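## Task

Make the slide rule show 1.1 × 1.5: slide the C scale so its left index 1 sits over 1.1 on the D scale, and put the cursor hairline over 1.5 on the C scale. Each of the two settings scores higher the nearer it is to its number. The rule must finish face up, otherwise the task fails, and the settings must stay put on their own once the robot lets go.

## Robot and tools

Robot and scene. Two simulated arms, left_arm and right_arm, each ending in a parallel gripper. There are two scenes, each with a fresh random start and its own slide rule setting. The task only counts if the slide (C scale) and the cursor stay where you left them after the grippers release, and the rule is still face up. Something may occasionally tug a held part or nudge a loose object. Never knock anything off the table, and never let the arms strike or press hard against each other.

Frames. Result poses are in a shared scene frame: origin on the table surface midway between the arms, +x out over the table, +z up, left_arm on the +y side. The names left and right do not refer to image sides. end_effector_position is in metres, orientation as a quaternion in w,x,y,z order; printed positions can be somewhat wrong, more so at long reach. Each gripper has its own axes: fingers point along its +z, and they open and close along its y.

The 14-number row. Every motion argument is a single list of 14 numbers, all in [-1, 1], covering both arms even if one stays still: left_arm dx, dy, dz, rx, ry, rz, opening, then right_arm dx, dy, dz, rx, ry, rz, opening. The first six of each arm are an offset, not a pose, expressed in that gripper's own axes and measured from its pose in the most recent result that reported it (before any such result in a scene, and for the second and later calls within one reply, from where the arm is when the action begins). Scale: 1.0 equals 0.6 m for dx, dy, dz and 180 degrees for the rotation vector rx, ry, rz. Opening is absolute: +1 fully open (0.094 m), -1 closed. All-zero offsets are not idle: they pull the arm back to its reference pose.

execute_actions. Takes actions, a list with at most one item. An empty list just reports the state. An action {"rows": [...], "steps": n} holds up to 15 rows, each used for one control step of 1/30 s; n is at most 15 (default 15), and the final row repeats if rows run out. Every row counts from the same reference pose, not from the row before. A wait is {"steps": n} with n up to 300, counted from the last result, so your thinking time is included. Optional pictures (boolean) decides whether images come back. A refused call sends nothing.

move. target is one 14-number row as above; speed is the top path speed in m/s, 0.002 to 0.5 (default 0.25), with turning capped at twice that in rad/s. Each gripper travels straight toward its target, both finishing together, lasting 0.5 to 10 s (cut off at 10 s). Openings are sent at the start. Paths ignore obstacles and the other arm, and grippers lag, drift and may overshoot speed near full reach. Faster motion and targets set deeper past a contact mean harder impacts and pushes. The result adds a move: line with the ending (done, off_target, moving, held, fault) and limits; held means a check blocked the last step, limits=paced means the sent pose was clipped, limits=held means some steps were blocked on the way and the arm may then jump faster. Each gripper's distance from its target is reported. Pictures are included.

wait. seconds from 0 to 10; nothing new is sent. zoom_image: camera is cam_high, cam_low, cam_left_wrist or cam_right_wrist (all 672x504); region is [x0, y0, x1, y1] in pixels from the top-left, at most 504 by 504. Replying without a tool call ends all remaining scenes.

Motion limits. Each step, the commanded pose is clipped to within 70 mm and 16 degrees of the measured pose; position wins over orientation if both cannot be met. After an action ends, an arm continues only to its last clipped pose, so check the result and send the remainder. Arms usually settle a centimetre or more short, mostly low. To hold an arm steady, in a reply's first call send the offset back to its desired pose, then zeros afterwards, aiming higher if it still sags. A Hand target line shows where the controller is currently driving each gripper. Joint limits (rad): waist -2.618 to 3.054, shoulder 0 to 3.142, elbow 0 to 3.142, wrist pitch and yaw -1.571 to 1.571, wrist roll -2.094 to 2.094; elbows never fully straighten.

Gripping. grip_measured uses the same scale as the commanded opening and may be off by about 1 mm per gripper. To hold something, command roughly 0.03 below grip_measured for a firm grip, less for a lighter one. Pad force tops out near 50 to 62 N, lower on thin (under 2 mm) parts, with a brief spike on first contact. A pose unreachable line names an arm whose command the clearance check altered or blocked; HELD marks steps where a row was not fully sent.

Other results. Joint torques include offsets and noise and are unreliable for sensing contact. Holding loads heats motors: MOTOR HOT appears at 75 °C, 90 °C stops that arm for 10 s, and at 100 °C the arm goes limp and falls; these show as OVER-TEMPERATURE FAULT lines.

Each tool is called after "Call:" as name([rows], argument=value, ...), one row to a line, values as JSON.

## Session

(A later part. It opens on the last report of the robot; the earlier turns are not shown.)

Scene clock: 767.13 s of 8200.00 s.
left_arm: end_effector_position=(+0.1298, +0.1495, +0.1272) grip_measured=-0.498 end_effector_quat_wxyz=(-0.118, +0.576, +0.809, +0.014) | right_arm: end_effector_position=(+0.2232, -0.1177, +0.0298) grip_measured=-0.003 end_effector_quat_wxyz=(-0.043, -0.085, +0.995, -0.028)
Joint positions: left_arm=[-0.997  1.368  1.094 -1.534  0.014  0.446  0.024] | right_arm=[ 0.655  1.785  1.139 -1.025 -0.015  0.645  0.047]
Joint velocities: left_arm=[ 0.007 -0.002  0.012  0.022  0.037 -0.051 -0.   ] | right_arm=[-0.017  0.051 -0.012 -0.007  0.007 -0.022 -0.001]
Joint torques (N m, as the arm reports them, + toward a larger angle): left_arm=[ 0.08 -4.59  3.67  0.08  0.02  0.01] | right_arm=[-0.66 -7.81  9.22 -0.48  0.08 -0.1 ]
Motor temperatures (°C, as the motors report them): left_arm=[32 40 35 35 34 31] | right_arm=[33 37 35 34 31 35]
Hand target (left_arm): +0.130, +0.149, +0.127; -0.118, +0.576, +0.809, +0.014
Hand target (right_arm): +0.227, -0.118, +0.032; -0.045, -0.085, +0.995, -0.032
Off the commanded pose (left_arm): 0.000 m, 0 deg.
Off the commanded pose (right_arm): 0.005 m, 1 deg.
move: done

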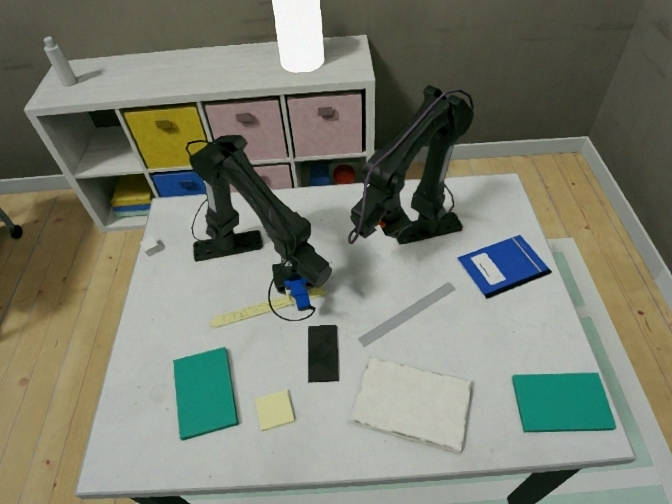

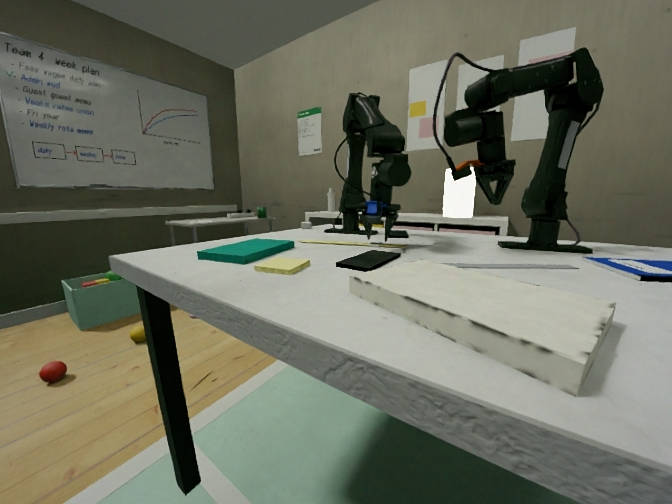

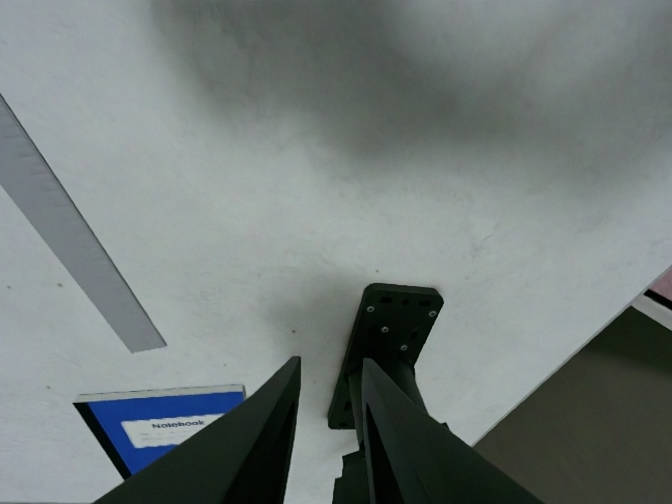

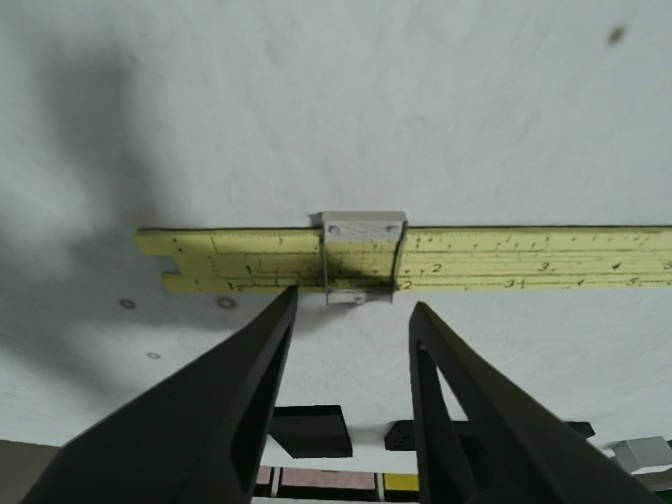

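Call:
move(target=[0,0,0,0,0,0,-0.5, 0,0.0,0.012,0,0,0,0.0], speed=0.02)

Scene clock: 769.57 s of 8200.00 s.
left_arm: end_effector_position=(+0.1298, +0.1495, +0.1272) grip_measured=-0.498 end_effector_quat_wxyz=(-0.118, +0.576, +0.809, +0.014) | right_arm: end_effector_position=(+0.2240, -0.1169, +0.0279) grip_measured=-0.003 end_effector_quat_wxyz=(-0.043, -0.085, +0.995, -0.028)
Joint positions: left_arm=[-0.997  1.368  1.094 -1.534  0.014  0.446  0.024] | right_arm=[ 0.655  1.792  1.139 -1.018 -0.015  0.644  0.047]
Joint velocities: left_arm=[ 0.002  0.007 -0.002 -0.007  0.037 -0.051 -0.001] | right_arm=[-0.012 -0.002 -0.012 -0.051  0.095  0.007 -0.001]
Joint torques (N m, as the arm reports them, + toward a larger angle): left_arm=[ 0.05 -4.57  3.55  0.11  0.01  0.  ] | right_arm=[-0.15 -8.77  4.51 -0.09 -0.01  0.01]
Motor temperatures (°C, as the motors report them): left_arm=[32 40 35 35 34 31] | right_arm=[33 37 35 34 31 35]
Hand target (left_arm): +0.130, +0.149, +0.127; -0.118, +0.576, +0.809, +0.014
Hand target (right_arm): +0.223, -0.118, +0.023; -0.043, -0.084, +0.995, -0.028
Off the commanded pose (left_arm): 0.000 m, 0 deg.
Off the commanded pose (right_arm): 0.006 m, 0 deg.
move: done

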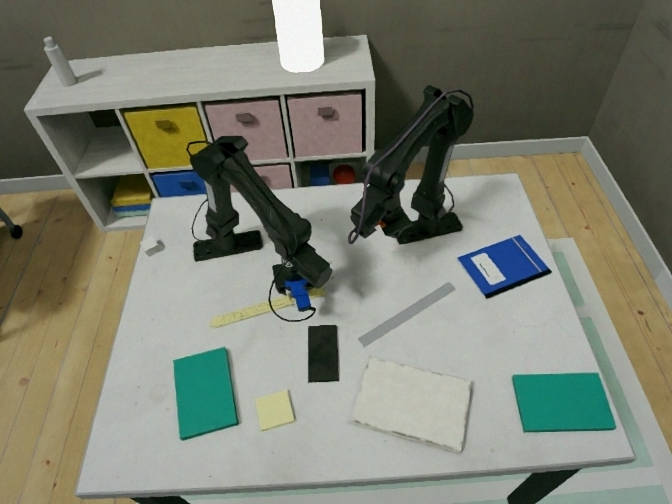

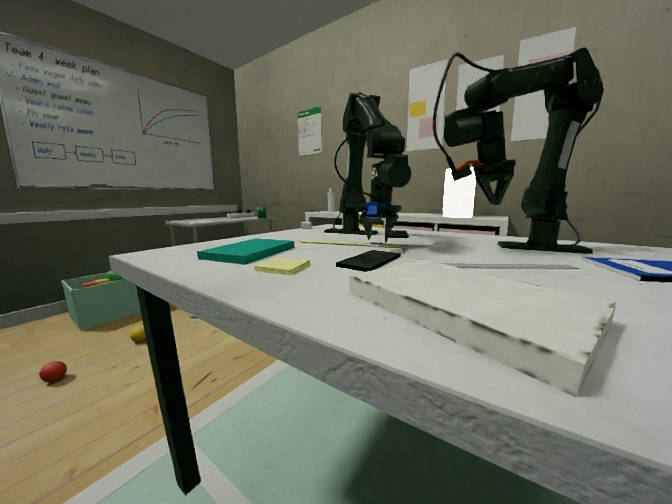

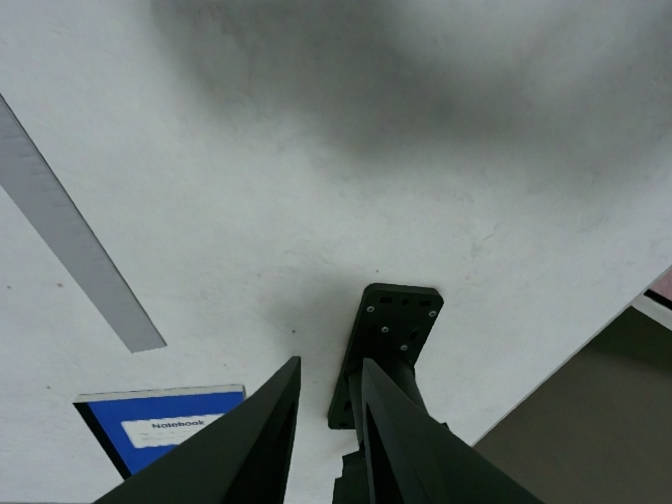

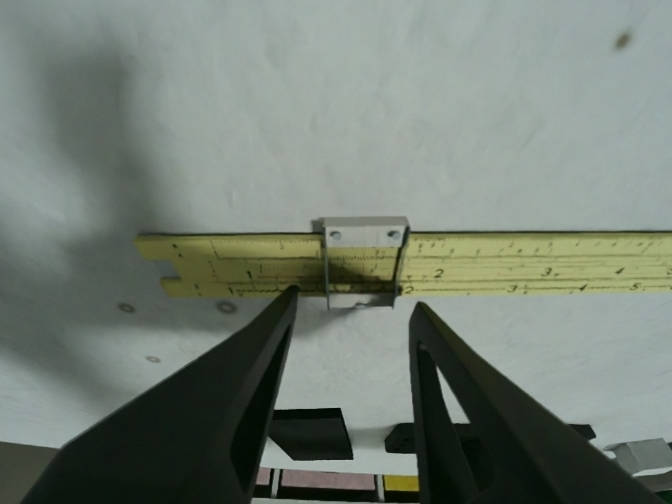

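Call:
move(target=[0,0,0,0,0,0,-0.5, 0.012,0.0,0.018,0,0,0,0.0], speed=0.02)

Scene clock: 771.73 s of 8200.00 s.
left_arm: end_effector_position=(+0.1298, +0.1495, +0.1272) grip_measured=-0.498 end_effector_quat_wxyz=(-0.118, +0.576, +0.809, +0.014) | right_arm: end_effector_position=(+0.2198, -0.1201, +0.0227) grip_measured=-0.003 end_effector_quat_wxyz=(-0.047, -0.084, +0.995, -0.031)
Joint positions: left_arm=[-0.997  1.368  1.094 -1.534  0.014  0.446  0.024] | right_arm=[ 0.658  1.792  1.116 -1.006 -0.016  0.648  0.047]
Joint velocities: left_arm=[ 0.007  0.002 -0.007 -0.007 -0.007  0.037  0.001] | right_arm=[ 0.007 -0.007 -0.017  0.022 -0.007 -0.022 -0.001]
Joint torques (N m, as the arm reports them, + toward a larger angle): left_arm=[ 0.03 -4.58  3.6   0.06  0.03  0.01] | right_arm=[ 1.18 -9.53  3.69  0.04 -0.1   0.09]
Motor temperatures (°C, as the motors report them): left_arm=[32 40 35 35 34 31] | right_arm=[33 37 35 34 31 35]
Hand target (left_arm): +0.130, +0.149, +0.127; -0.118, +0.576, +0.809, +0.014
Hand target (right_arm): +0.216, -0.119, +0.018; -0.043, -0.085, +0.995, -0.028
Off the commanded pose (left_arm): 0.000 m, 0 deg.
Off the commanded pose (right_arm): 0.006 m, 1 deg.
move: done

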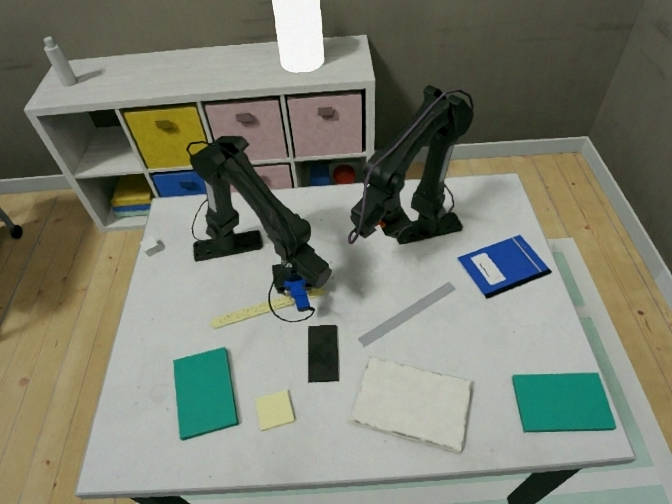

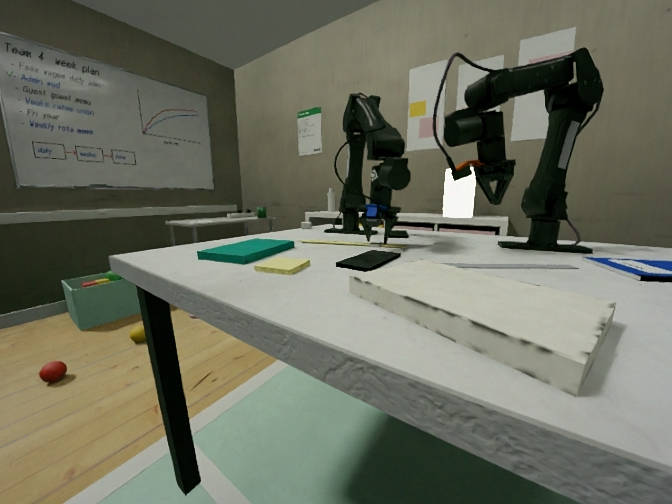

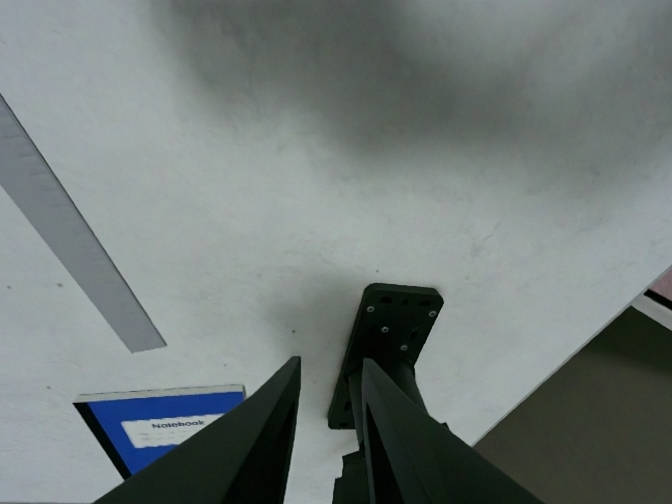

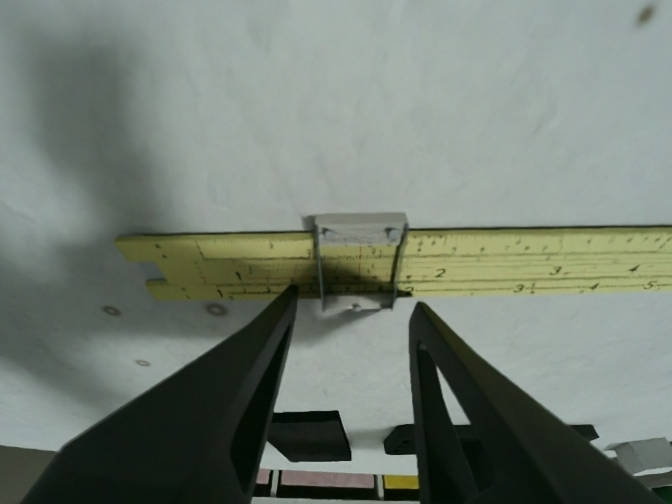

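Call:
move(target=[0,0,0,0,0,0,-0.5, 0,0.0,0.008,0.004,0,0,-0.1], speed=0.01)

Call:
zoom_image(camera="cam_right_wrist", region=[260,200,460,350])

Scene clock: 775.33 s of 8200.00 s.
left_arm: end_effector_position=(+0.1298, +0.1495, +0.1272) grip_measured=-0.498 end_effector_quat_wxyz=(-0.118, +0.576, +0.809, +0.014) | right_arm: end_effector_position=(+0.2196, -0.1198, +0.0227) grip_measured=-0.097 end_effector_quat_wxyz=(-0.047, -0.084, +0.995, -0.030)
Joint positions: left_arm=[-0.997  1.368  1.094 -1.534  0.014  0.446  0.024] | right_arm=[ 0.658  1.792  1.116 -1.005 -0.018  0.648  0.042]
Joint velocities: left_arm=[ 0.002 -0.012 -0.007 -0.007 -0.022 -0.022 -0.   ] | right_arm=[ 0.002  0.002  0.007  0.051 -0.037  0.007 -0.001]
Joint torques (N m, as the arm reports them, + toward a larger angle): left_arm=[ 0.09 -4.49  3.67  0.09  0.05  0.  ] | right_arm=[ 0.41 -7.69  6.04 -0.22  0.09  0.03]
Motor temperatures (°C, as the motors report them): left_arm=[32 40 35 35 34 31] | right_arm=[33 37 35 34 31 35]
Hand target (left_arm): +0.130, +0.149, +0.127; -0.118, +0.576, +0.809, +0.014
Hand target (right_arm): +0.219, -0.120, +0.018; -0.046, -0.085, +0.995, -0.037
Off the commanded pose (left_arm): 0.000 m, 0 deg.
Off the commanded pose (right_arm): 0.005 m, 1 deg.
move: done

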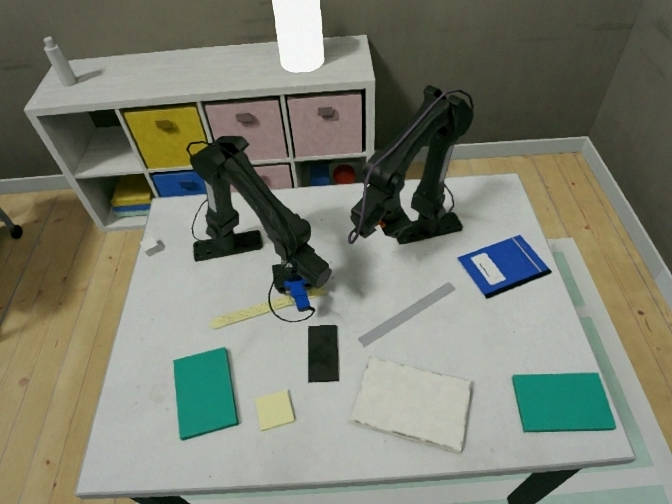

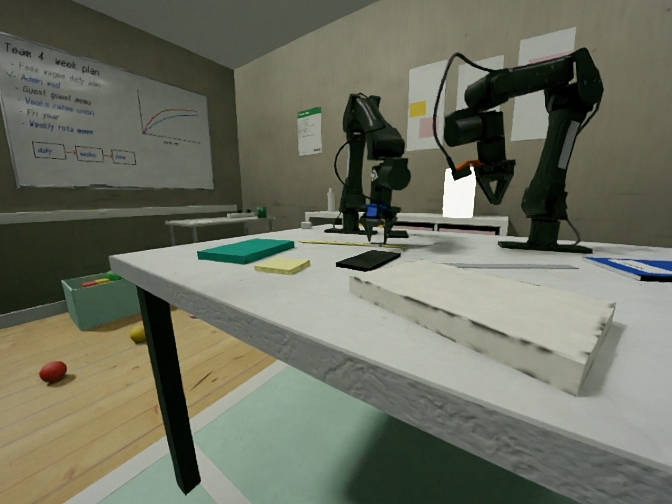

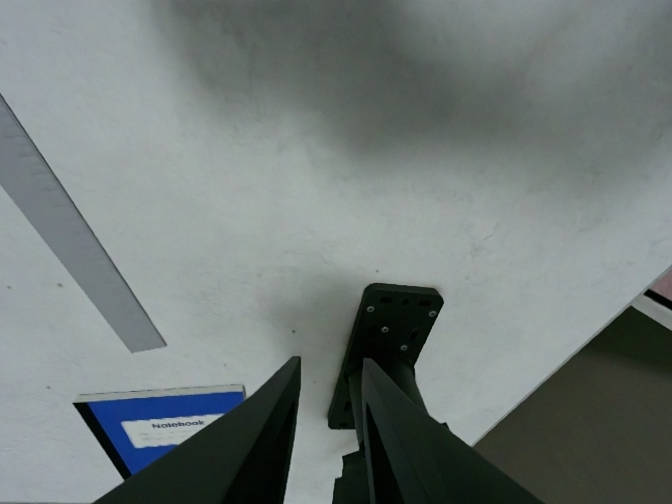

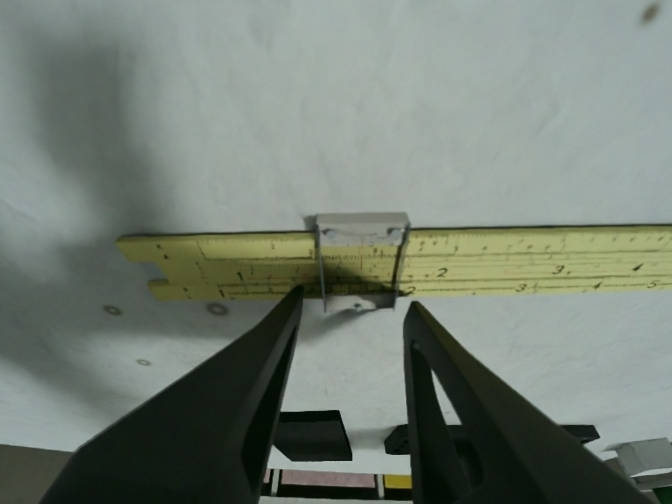

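Region (260, 200, 460, 350) of cam_right_wrist's 672x504 image, scaled by 2.520, with more detail than that image has; it fills the top 378 rows of this view, and the rest is white.

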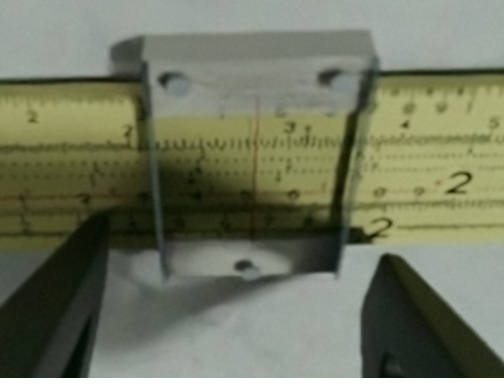

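Call:
move(target=[0,0,0,0,0,0,-0.5, 0,0.006,0.008,0.004,0,0,-0.22], speed=0.01)

Call:
zoom_image(camera="cam_right_wrist", region=[300,230,420,320])

Scene clock: 779.23 s of 8200.00 s.
left_arm: end_effector_position=(+0.1298, +0.1495, +0.1272) grip_measured=-0.498 end_effector_quat_wxyz=(-0.118, +0.576, +0.809, +0.014) | right_arm: end_effector_position=(+0.2189, -0.1194, +0.0222) grip_measured=-0.217 end_effector_quat_wxyz=(-0.047, -0.084, +0.995, -0.032)
Joint positions: left_arm=[-0.997  1.368  1.094 -1.534  0.014  0.446  0.024] | right_arm=[ 0.662  1.794  1.116 -1.005 -0.016  0.653  0.037]
Joint velocities: left_arm=[ 0.012  0.012 -0.007 -0.051 -0.051 -0.022  0.   ] | right_arm=[ 0.007 -0.012 -0.002  0.081 -0.037 -0.095  0.001]
Joint torques (N m, as the arm reports them, + toward a larger angle): left_arm=[-0.04 -4.55  3.7   0.09  0.02  0.  ] | right_arm=[ 0.95 -7.25  6.82 -0.17 -0.02  0.  ]
Motor temperatures (°C, as the motors report them): left_arm=[32 40 35 35 34 31] | right_arm=[33 37 35 34 31 35]
Hand target (left_arm): +0.130, +0.149, +0.127; -0.118, +0.576, +0.809, +0.014
Hand target (right_arm): +0.218, -0.117, +0.018; -0.047, -0.084, +0.995, -0.036
Off the commanded pose (left_arm): 0.000 m, 0 deg.
Off the commanded pose (right_arm): 0.005 m, 1 deg.
After step 90, 0.07 s passed at rest.
move: done

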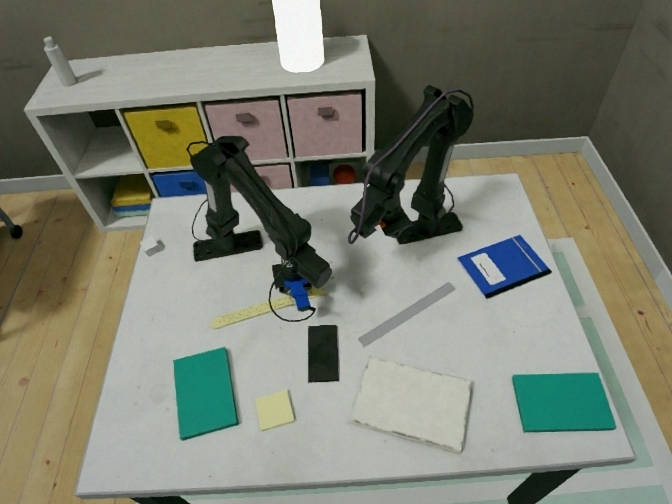

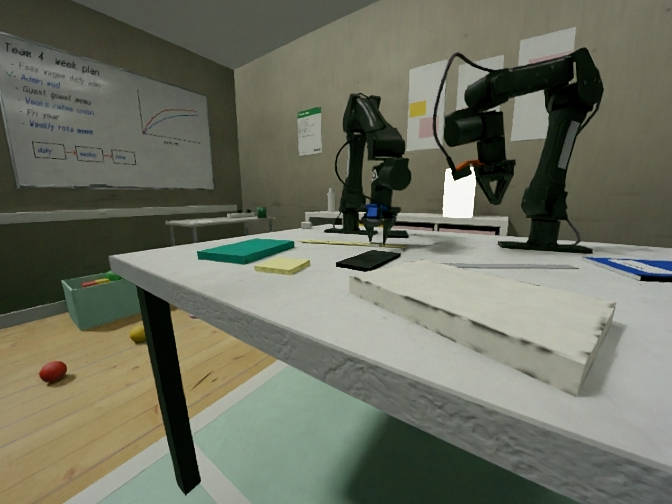

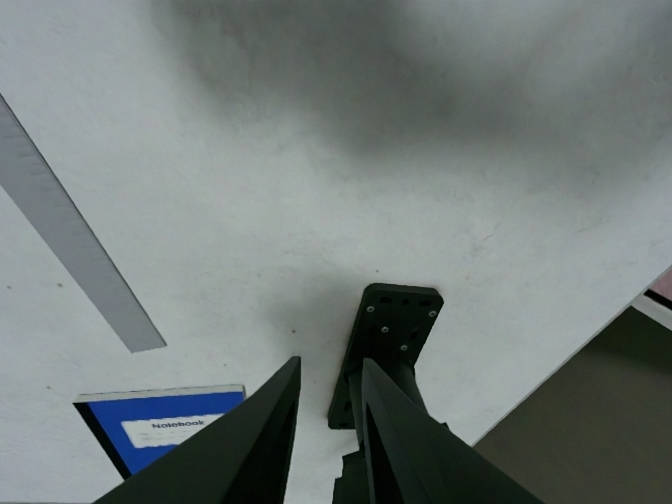

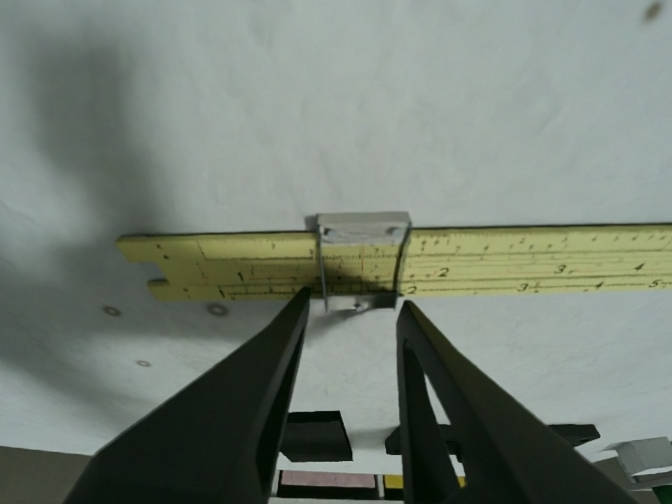

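Region (300, 230, 420, 320) of cam_right_wrist's 672x504 image, scaled by 4.200, with more detail than that image has; it fills the top 378 rows of this view, and the rest is white.

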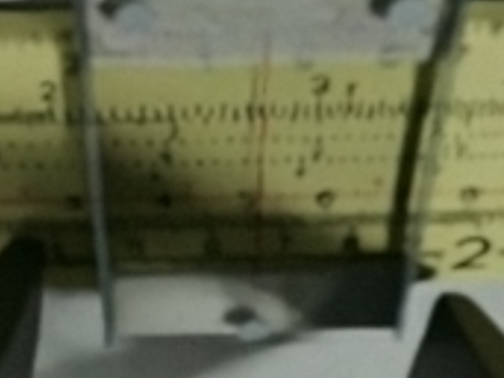

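Call:
move(target=[0,0,0,0,0,0,-0.5, 0,0.004,0.008,0.002,0,0,-0.26], speed=0.01)

Call:
zoom_image(camera="cam_right_wrist", region=[300,230,420,320])

Scene clock: 783.50 s of 8200.00 s.
left_arm: end_effector_position=(+0.1298, +0.1495, +0.1272) grip_measured=-0.498 end_effector_quat_wxyz=(-0.118, +0.576, +0.809, +0.014) | right_arm: end_effector_position=(+0.2186, -0.1190, +0.0222) grip_measured=-0.257 end_effector_quat_wxyz=(-0.048, -0.083, +0.995, -0.031)
Joint positions: left_arm=[-0.997  1.368  1.094 -1.534  0.014  0.446  0.024] | right_arm=[ 0.662  1.794  1.116 -1.005 -0.018  0.653  0.035]
Joint velocities: left_arm=[-0.007 -0.002 -0.002 -0.022 -0.051  0.022 -0.001] | right_arm=[ 0.012 -0.017  0.002  0.007  0.007 -0.007 -0.   ]
Joint torques (N m, as the arm reports them, + toward a larger angle): left_arm=[-0.07 -4.52  3.57  0.1   0.01 -0.04] | right_arm=[ 1.03 -7.21  6.2  -0.13  0.05  0.08]
Motor temperatures (°C, as the motors report them): left_arm=[32 40 35 35 34 31] | right_arm=[33 36 35 34 31 35]
Hand target (left_arm): +0.130, +0.149, +0.127; -0.118, +0.576, +0.809, +0.014
Hand target (right_arm): +0.218, -0.118, +0.017; -0.047, -0.084, +0.995, -0.035
Off the commanded pose (left_arm): 0.000 m, 0 deg.
Off the commanded pose (right_arm): 0.005 m, 0 deg.
After step 90, 0.50 s passed at rest.
move: done

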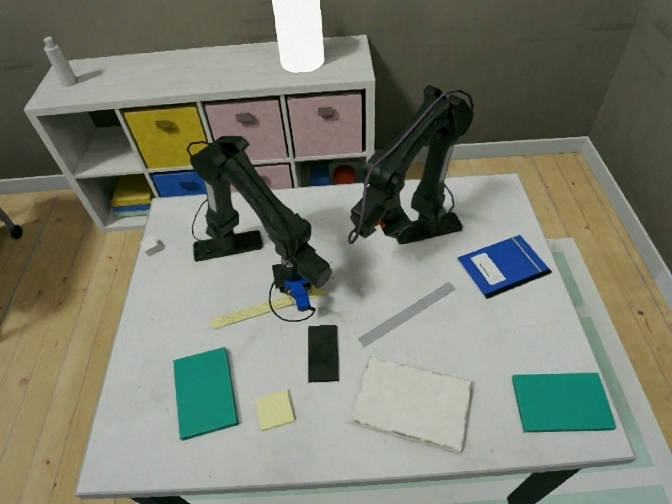

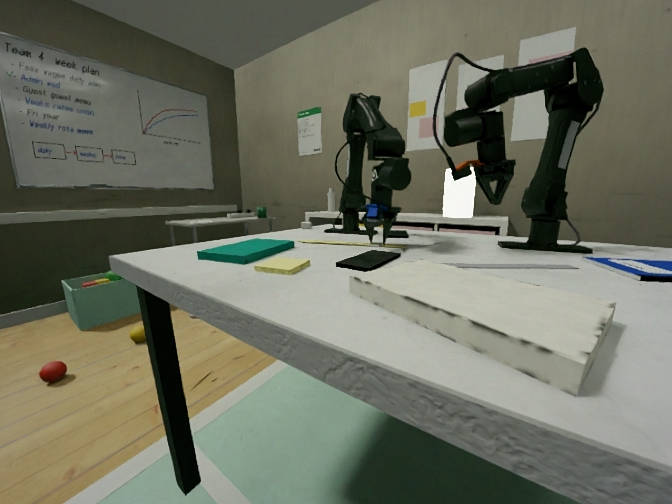

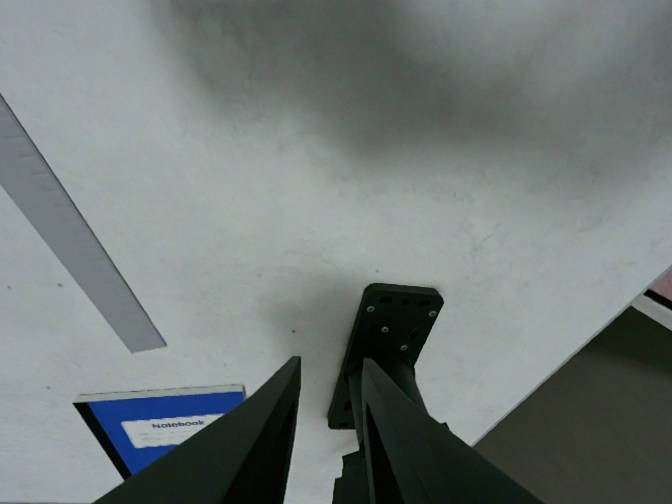

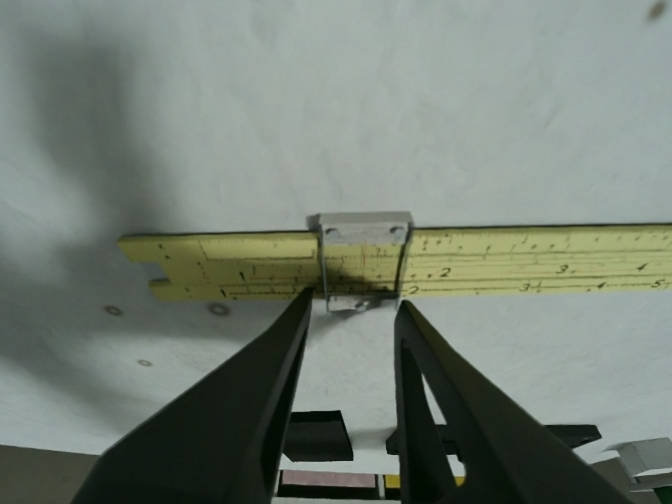

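Region (300, 230, 420, 320) of cam_right_wrist's 672x504 image, scaled by 4.200, with more detail than that image has; it fills the top 378 rows of this view, and the rest is white.

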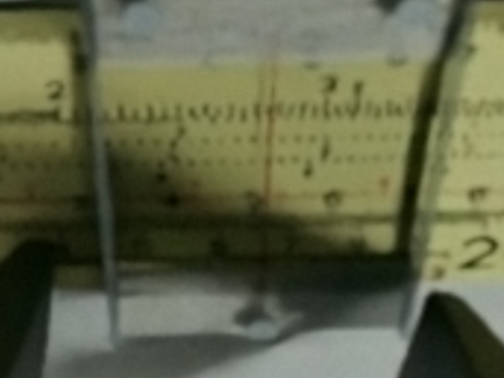

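Call:
move(target=[0,0,0,0,0,0,-0.5, 0,0.004,0.008,0.002,0,0,-0.295], speed=0.01)

Call:
zoom_image(camera="cam_right_wrist", region=[300,230,420,320])

Scene clock: 787.77 s of 8200.00 s.
left_arm: end_effector_position=(+0.1298, +0.1495, +0.1272) grip_measured=-0.498 end_effector_quat_wxyz=(-0.118, +0.576, +0.809, +0.014) | right_arm: end_effector_position=(+0.2184, -0.1187, +0.0222) grip_measured=-0.292 end_effector_quat_wxyz=(-0.048, -0.083, +0.995, -0.030)
Joint positions: left_arm=[-0.997  1.368  1.094 -1.534  0.014  0.446  0.024] | right_arm=[ 0.662  1.794  1.116 -1.004 -0.02   0.653  0.033]
Joint velocities: left_arm=[ 0.002 -0.002 -0.012  0.007 -0.007  0.037  0.   ] | right_arm=[ 0.012 -0.007  0.007  0.037  0.081  0.007 -0.   ]
Joint torques (N m, as the arm reports them, + toward a larger angle): left_arm=[ 0.04 -4.51  3.69  0.07  0.05 -0.02] | right_arm=[ 0.76 -7.53  6.24 -0.14  0.05  0.13]
Motor temperatures (°C, as the motors report them): left_arm=[32 40 35 35 34 31] | right_arm=[33 36 35 34 31 35]
Hand target (left_arm): +0.130, +0.149, +0.127; -0.118, +0.576, +0.809, +0.014
Hand target (right_arm): +0.218, -0.117, +0.017; -0.048, -0.084, +0.995, -0.034
Off the commanded pose (left_arm): 0.000 m, 0 deg.
Off the commanded pose (right_arm): 0.005 m, 0 deg.
After step 90, 0.50 s passed at rest.
move: done

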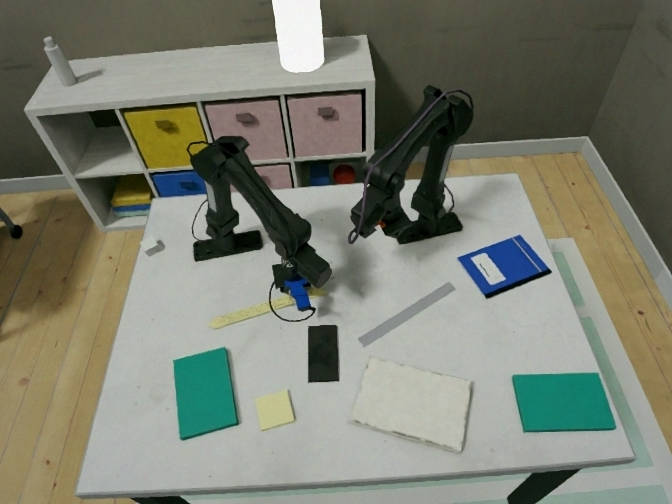

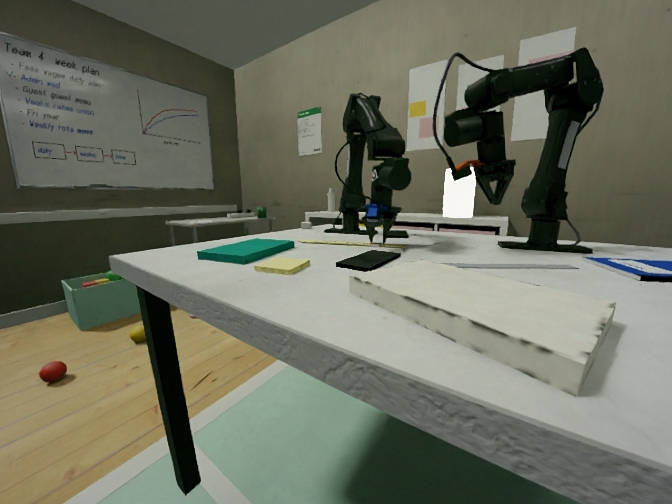

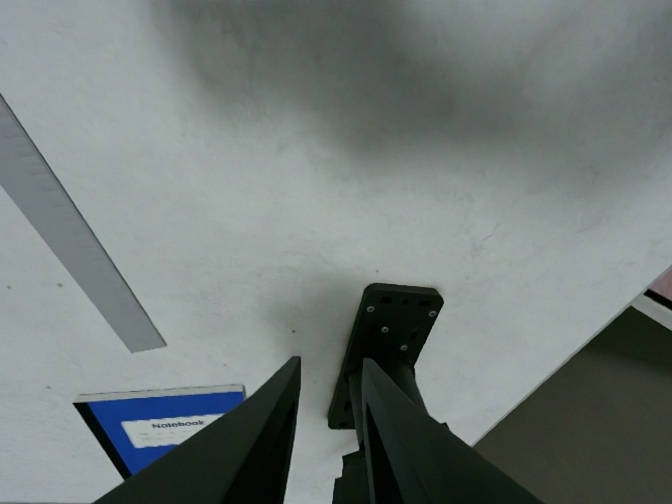

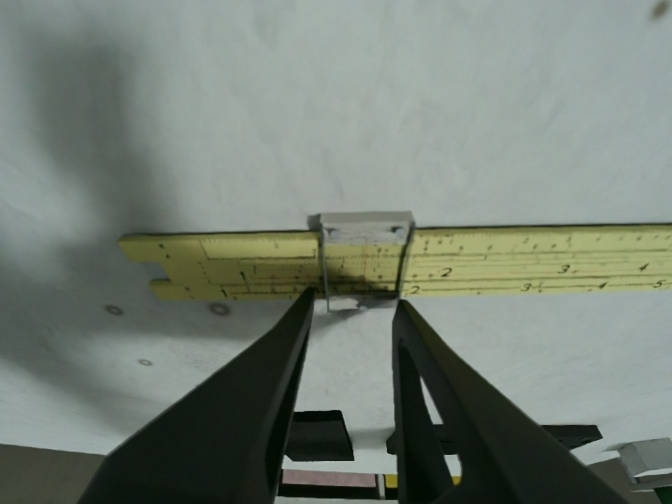

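Region (300, 230, 420, 320) of cam_right_wrist's 672x504 image, scaled by 4.200, with more detail than that image has; it fills the top 378 rows of this view, and the rest is white.

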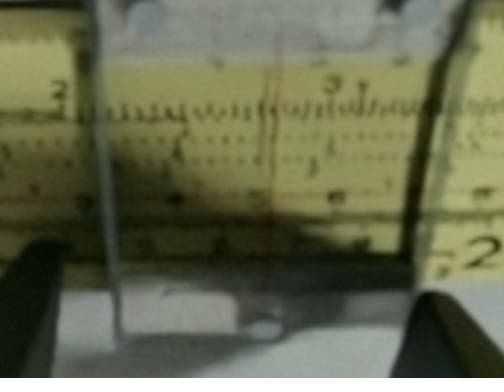

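Call:
move(target=[0,0,0,0,0,0,-0.5, 0,0.002,0.008,0.002,0,0,-0.32], speed=0.01)

Call:
zoom_image(camera="cam_right_wrist", region=[300,230,420,320])

Scene clock: 790.73 s of 8200.00 s.
left_arm: end_effector_position=(+0.1298, +0.1495, +0.1272) grip_measured=-0.498 end_effector_quat_wxyz=(-0.118, +0.576, +0.809, +0.014) | right_arm: end_effector_position=(+0.2183, -0.1186, +0.0222) grip_measured=-0.317 end_effector_quat_wxyz=(-0.049, -0.083, +0.995, -0.030)
Joint positions: left_arm=[-0.997  1.368  1.094 -1.534  0.014  0.446  0.024] | right_arm=[ 0.662  1.794  1.116 -1.004 -0.022  0.653  0.032]
Joint velocities: left_arm=[-0.017 -0.002 -0.017  0.022  0.037 -0.022  0.001] | right_arm=[ 0.002  0.002  0.017  0.007 -0.095  0.037 -0.001]
Joint torques (N m, as the arm reports them, + toward a larger angle): left_arm=[-0.01 -4.51  3.66  0.11  0.02 -0.01] | right_arm=[ 0.64 -7.71  5.94 -0.14  0.05  0.07]
Motor temperatures (°C, as the motors report them): left_arm=[32 40 35 35 34 31] | right_arm=[33 36 35 34 31 35]
Hand target (left_arm): +0.130, +0.149, +0.127; -0.118, +0.576, +0.809, +0.014
Hand target (right_arm): +0.218, -0.118, +0.017; -0.048, -0.084, +0.995, -0.033
Off the commanded pose (left_arm): 0.000 m, 0 deg.
Off the commanded pose (right_arm): 0.005 m, 0 deg.
move: done

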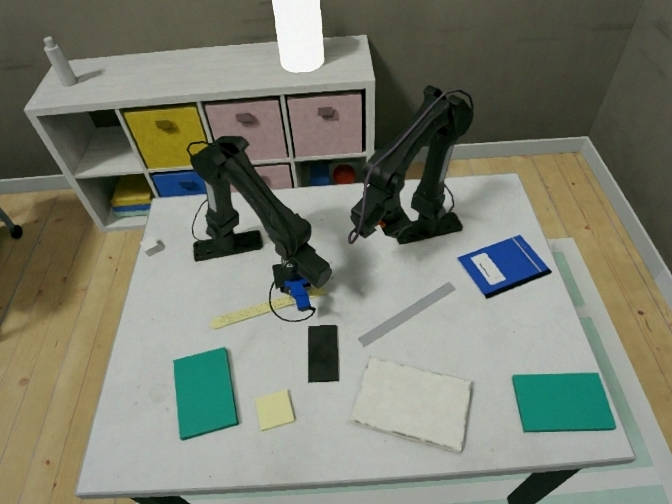

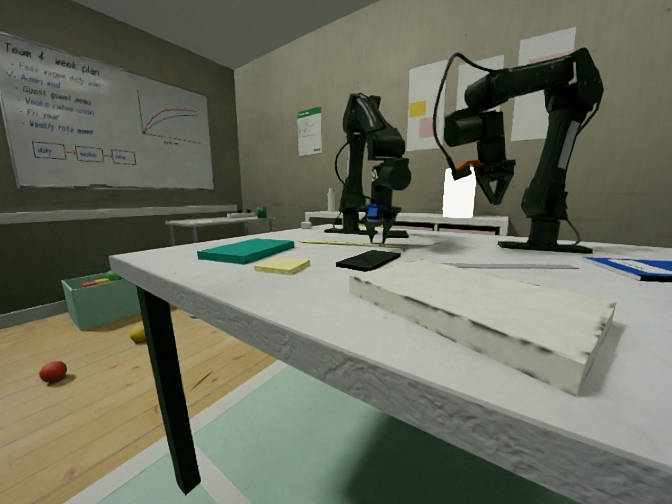

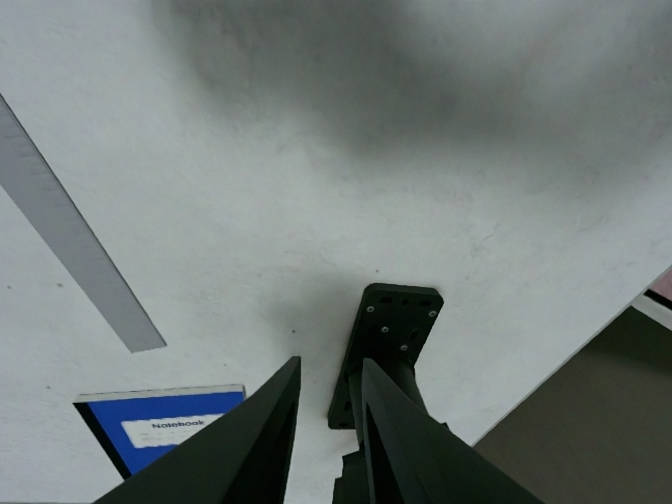

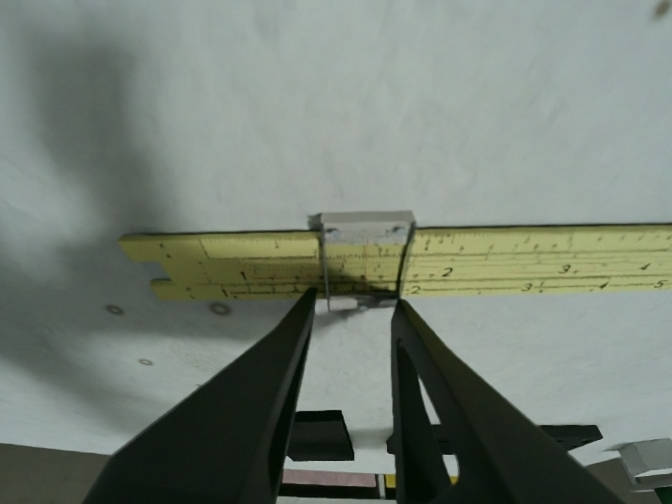

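Region (300, 230, 420, 320) of cam_right_wrist's 672x504 image, scaled by 4.200, with more detail than that image has; it fills the top 378 rows of this view, and the rest is white.

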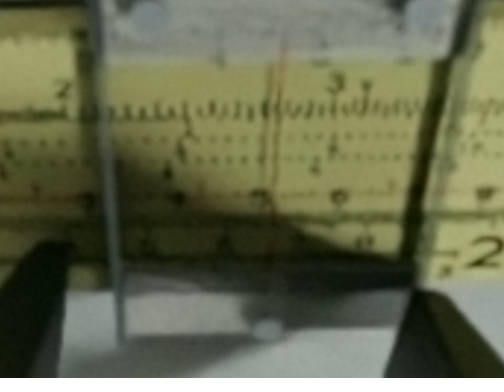

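Call:
move(target=[0,0,0,0,0,0,-0.5, 0,0.002,0.008,0.002,0,0,-0.345], speed=0.01)

Call:
zoom_image(camera="cam_right_wrist", region=[300,230,420,320])

Scene clock: 793.83 s of 8200.00 s.
left_arm: end_effector_position=(+0.1298, +0.1495, +0.1272) grip_measured=-0.498 end_effector_quat_wxyz=(-0.118, +0.576, +0.809, +0.014) | right_arm: end_effector_position=(+0.2182, -0.1183, +0.0222) grip_measured=-0.342 end_effector_quat_wxyz=(-0.049, -0.083, +0.995, -0.029)
Joint positions: left_arm=[-0.997  1.368  1.094 -1.534  0.014  0.446  0.024] | right_arm=[ 0.662  1.794  1.116 -1.004 -0.023  0.653  0.031]
Joint velocities: left_arm=[ 0.002 -0.002 -0.007 -0.022  0.022  0.022 -0.001] | right_arm=[ 0.002  0.002  0.002  0.066 -0.022 -0.037  0.   ]
Joint torques (N m, as the arm reports them, + toward a larger angle): left_arm=[ 0.07 -4.58  3.68  0.08  0.    0.03] | right_arm=[ 0.57 -7.7   5.77 -0.16  0.01  0.07]
Motor temperatures (°C, as the motors report them): left_arm=[32 40 35 35 34 31] | right_arm=[33 36 35 34 31 35]
Hand target (left_arm): +0.130, +0.149, +0.127; -0.118, +0.576, +0.809, +0.014
Hand target (right_arm): +0.218, -0.118, +0.017; -0.048, -0.083, +0.995, -0.033
Off the commanded pose (left_arm): 0.000 m, 0 deg.
Off the commanded pose (right_arm): 0.005 m, 0 deg.
move: done

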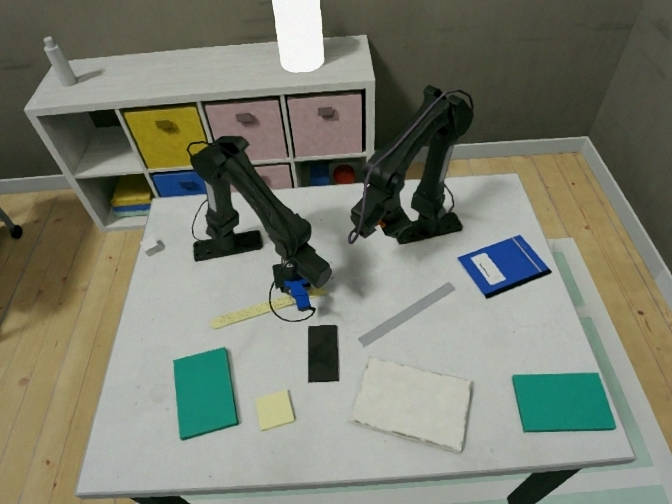

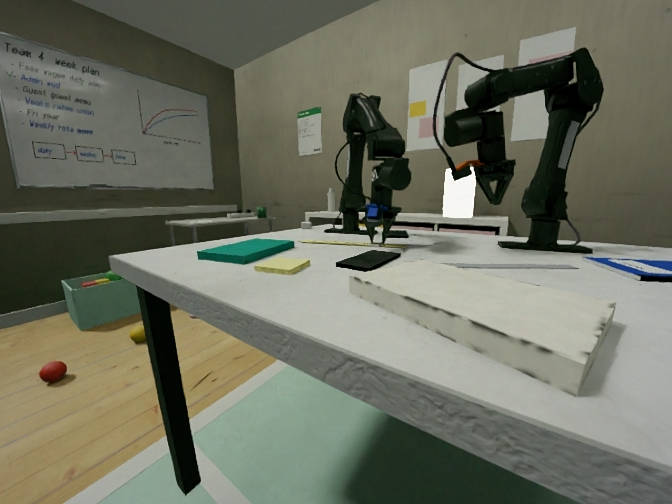

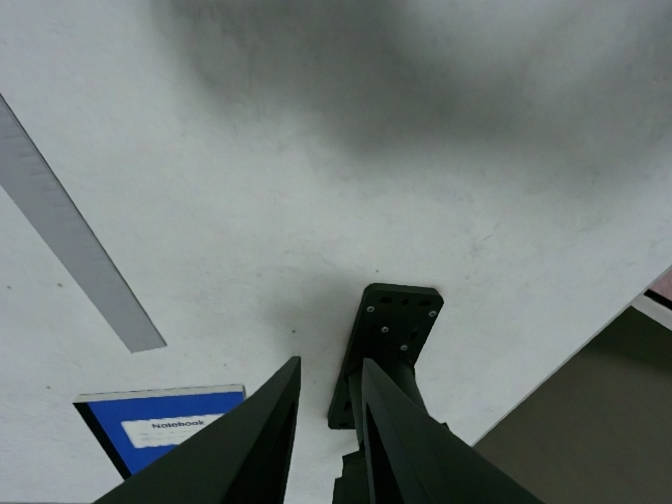

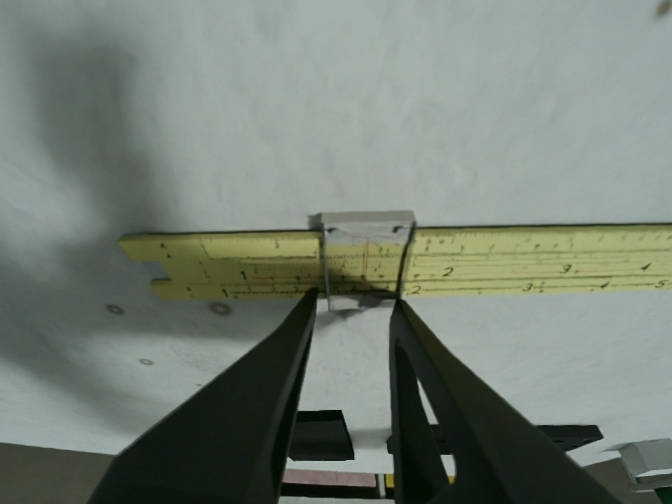

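Region (300, 230, 420, 320) of cam_right_wrist's 672x504 image, scaled by 4.200, with more detail than that image has; it fills the top 378 rows of this view, and the rest is white.

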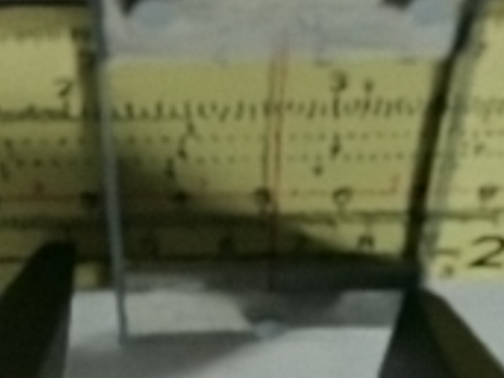

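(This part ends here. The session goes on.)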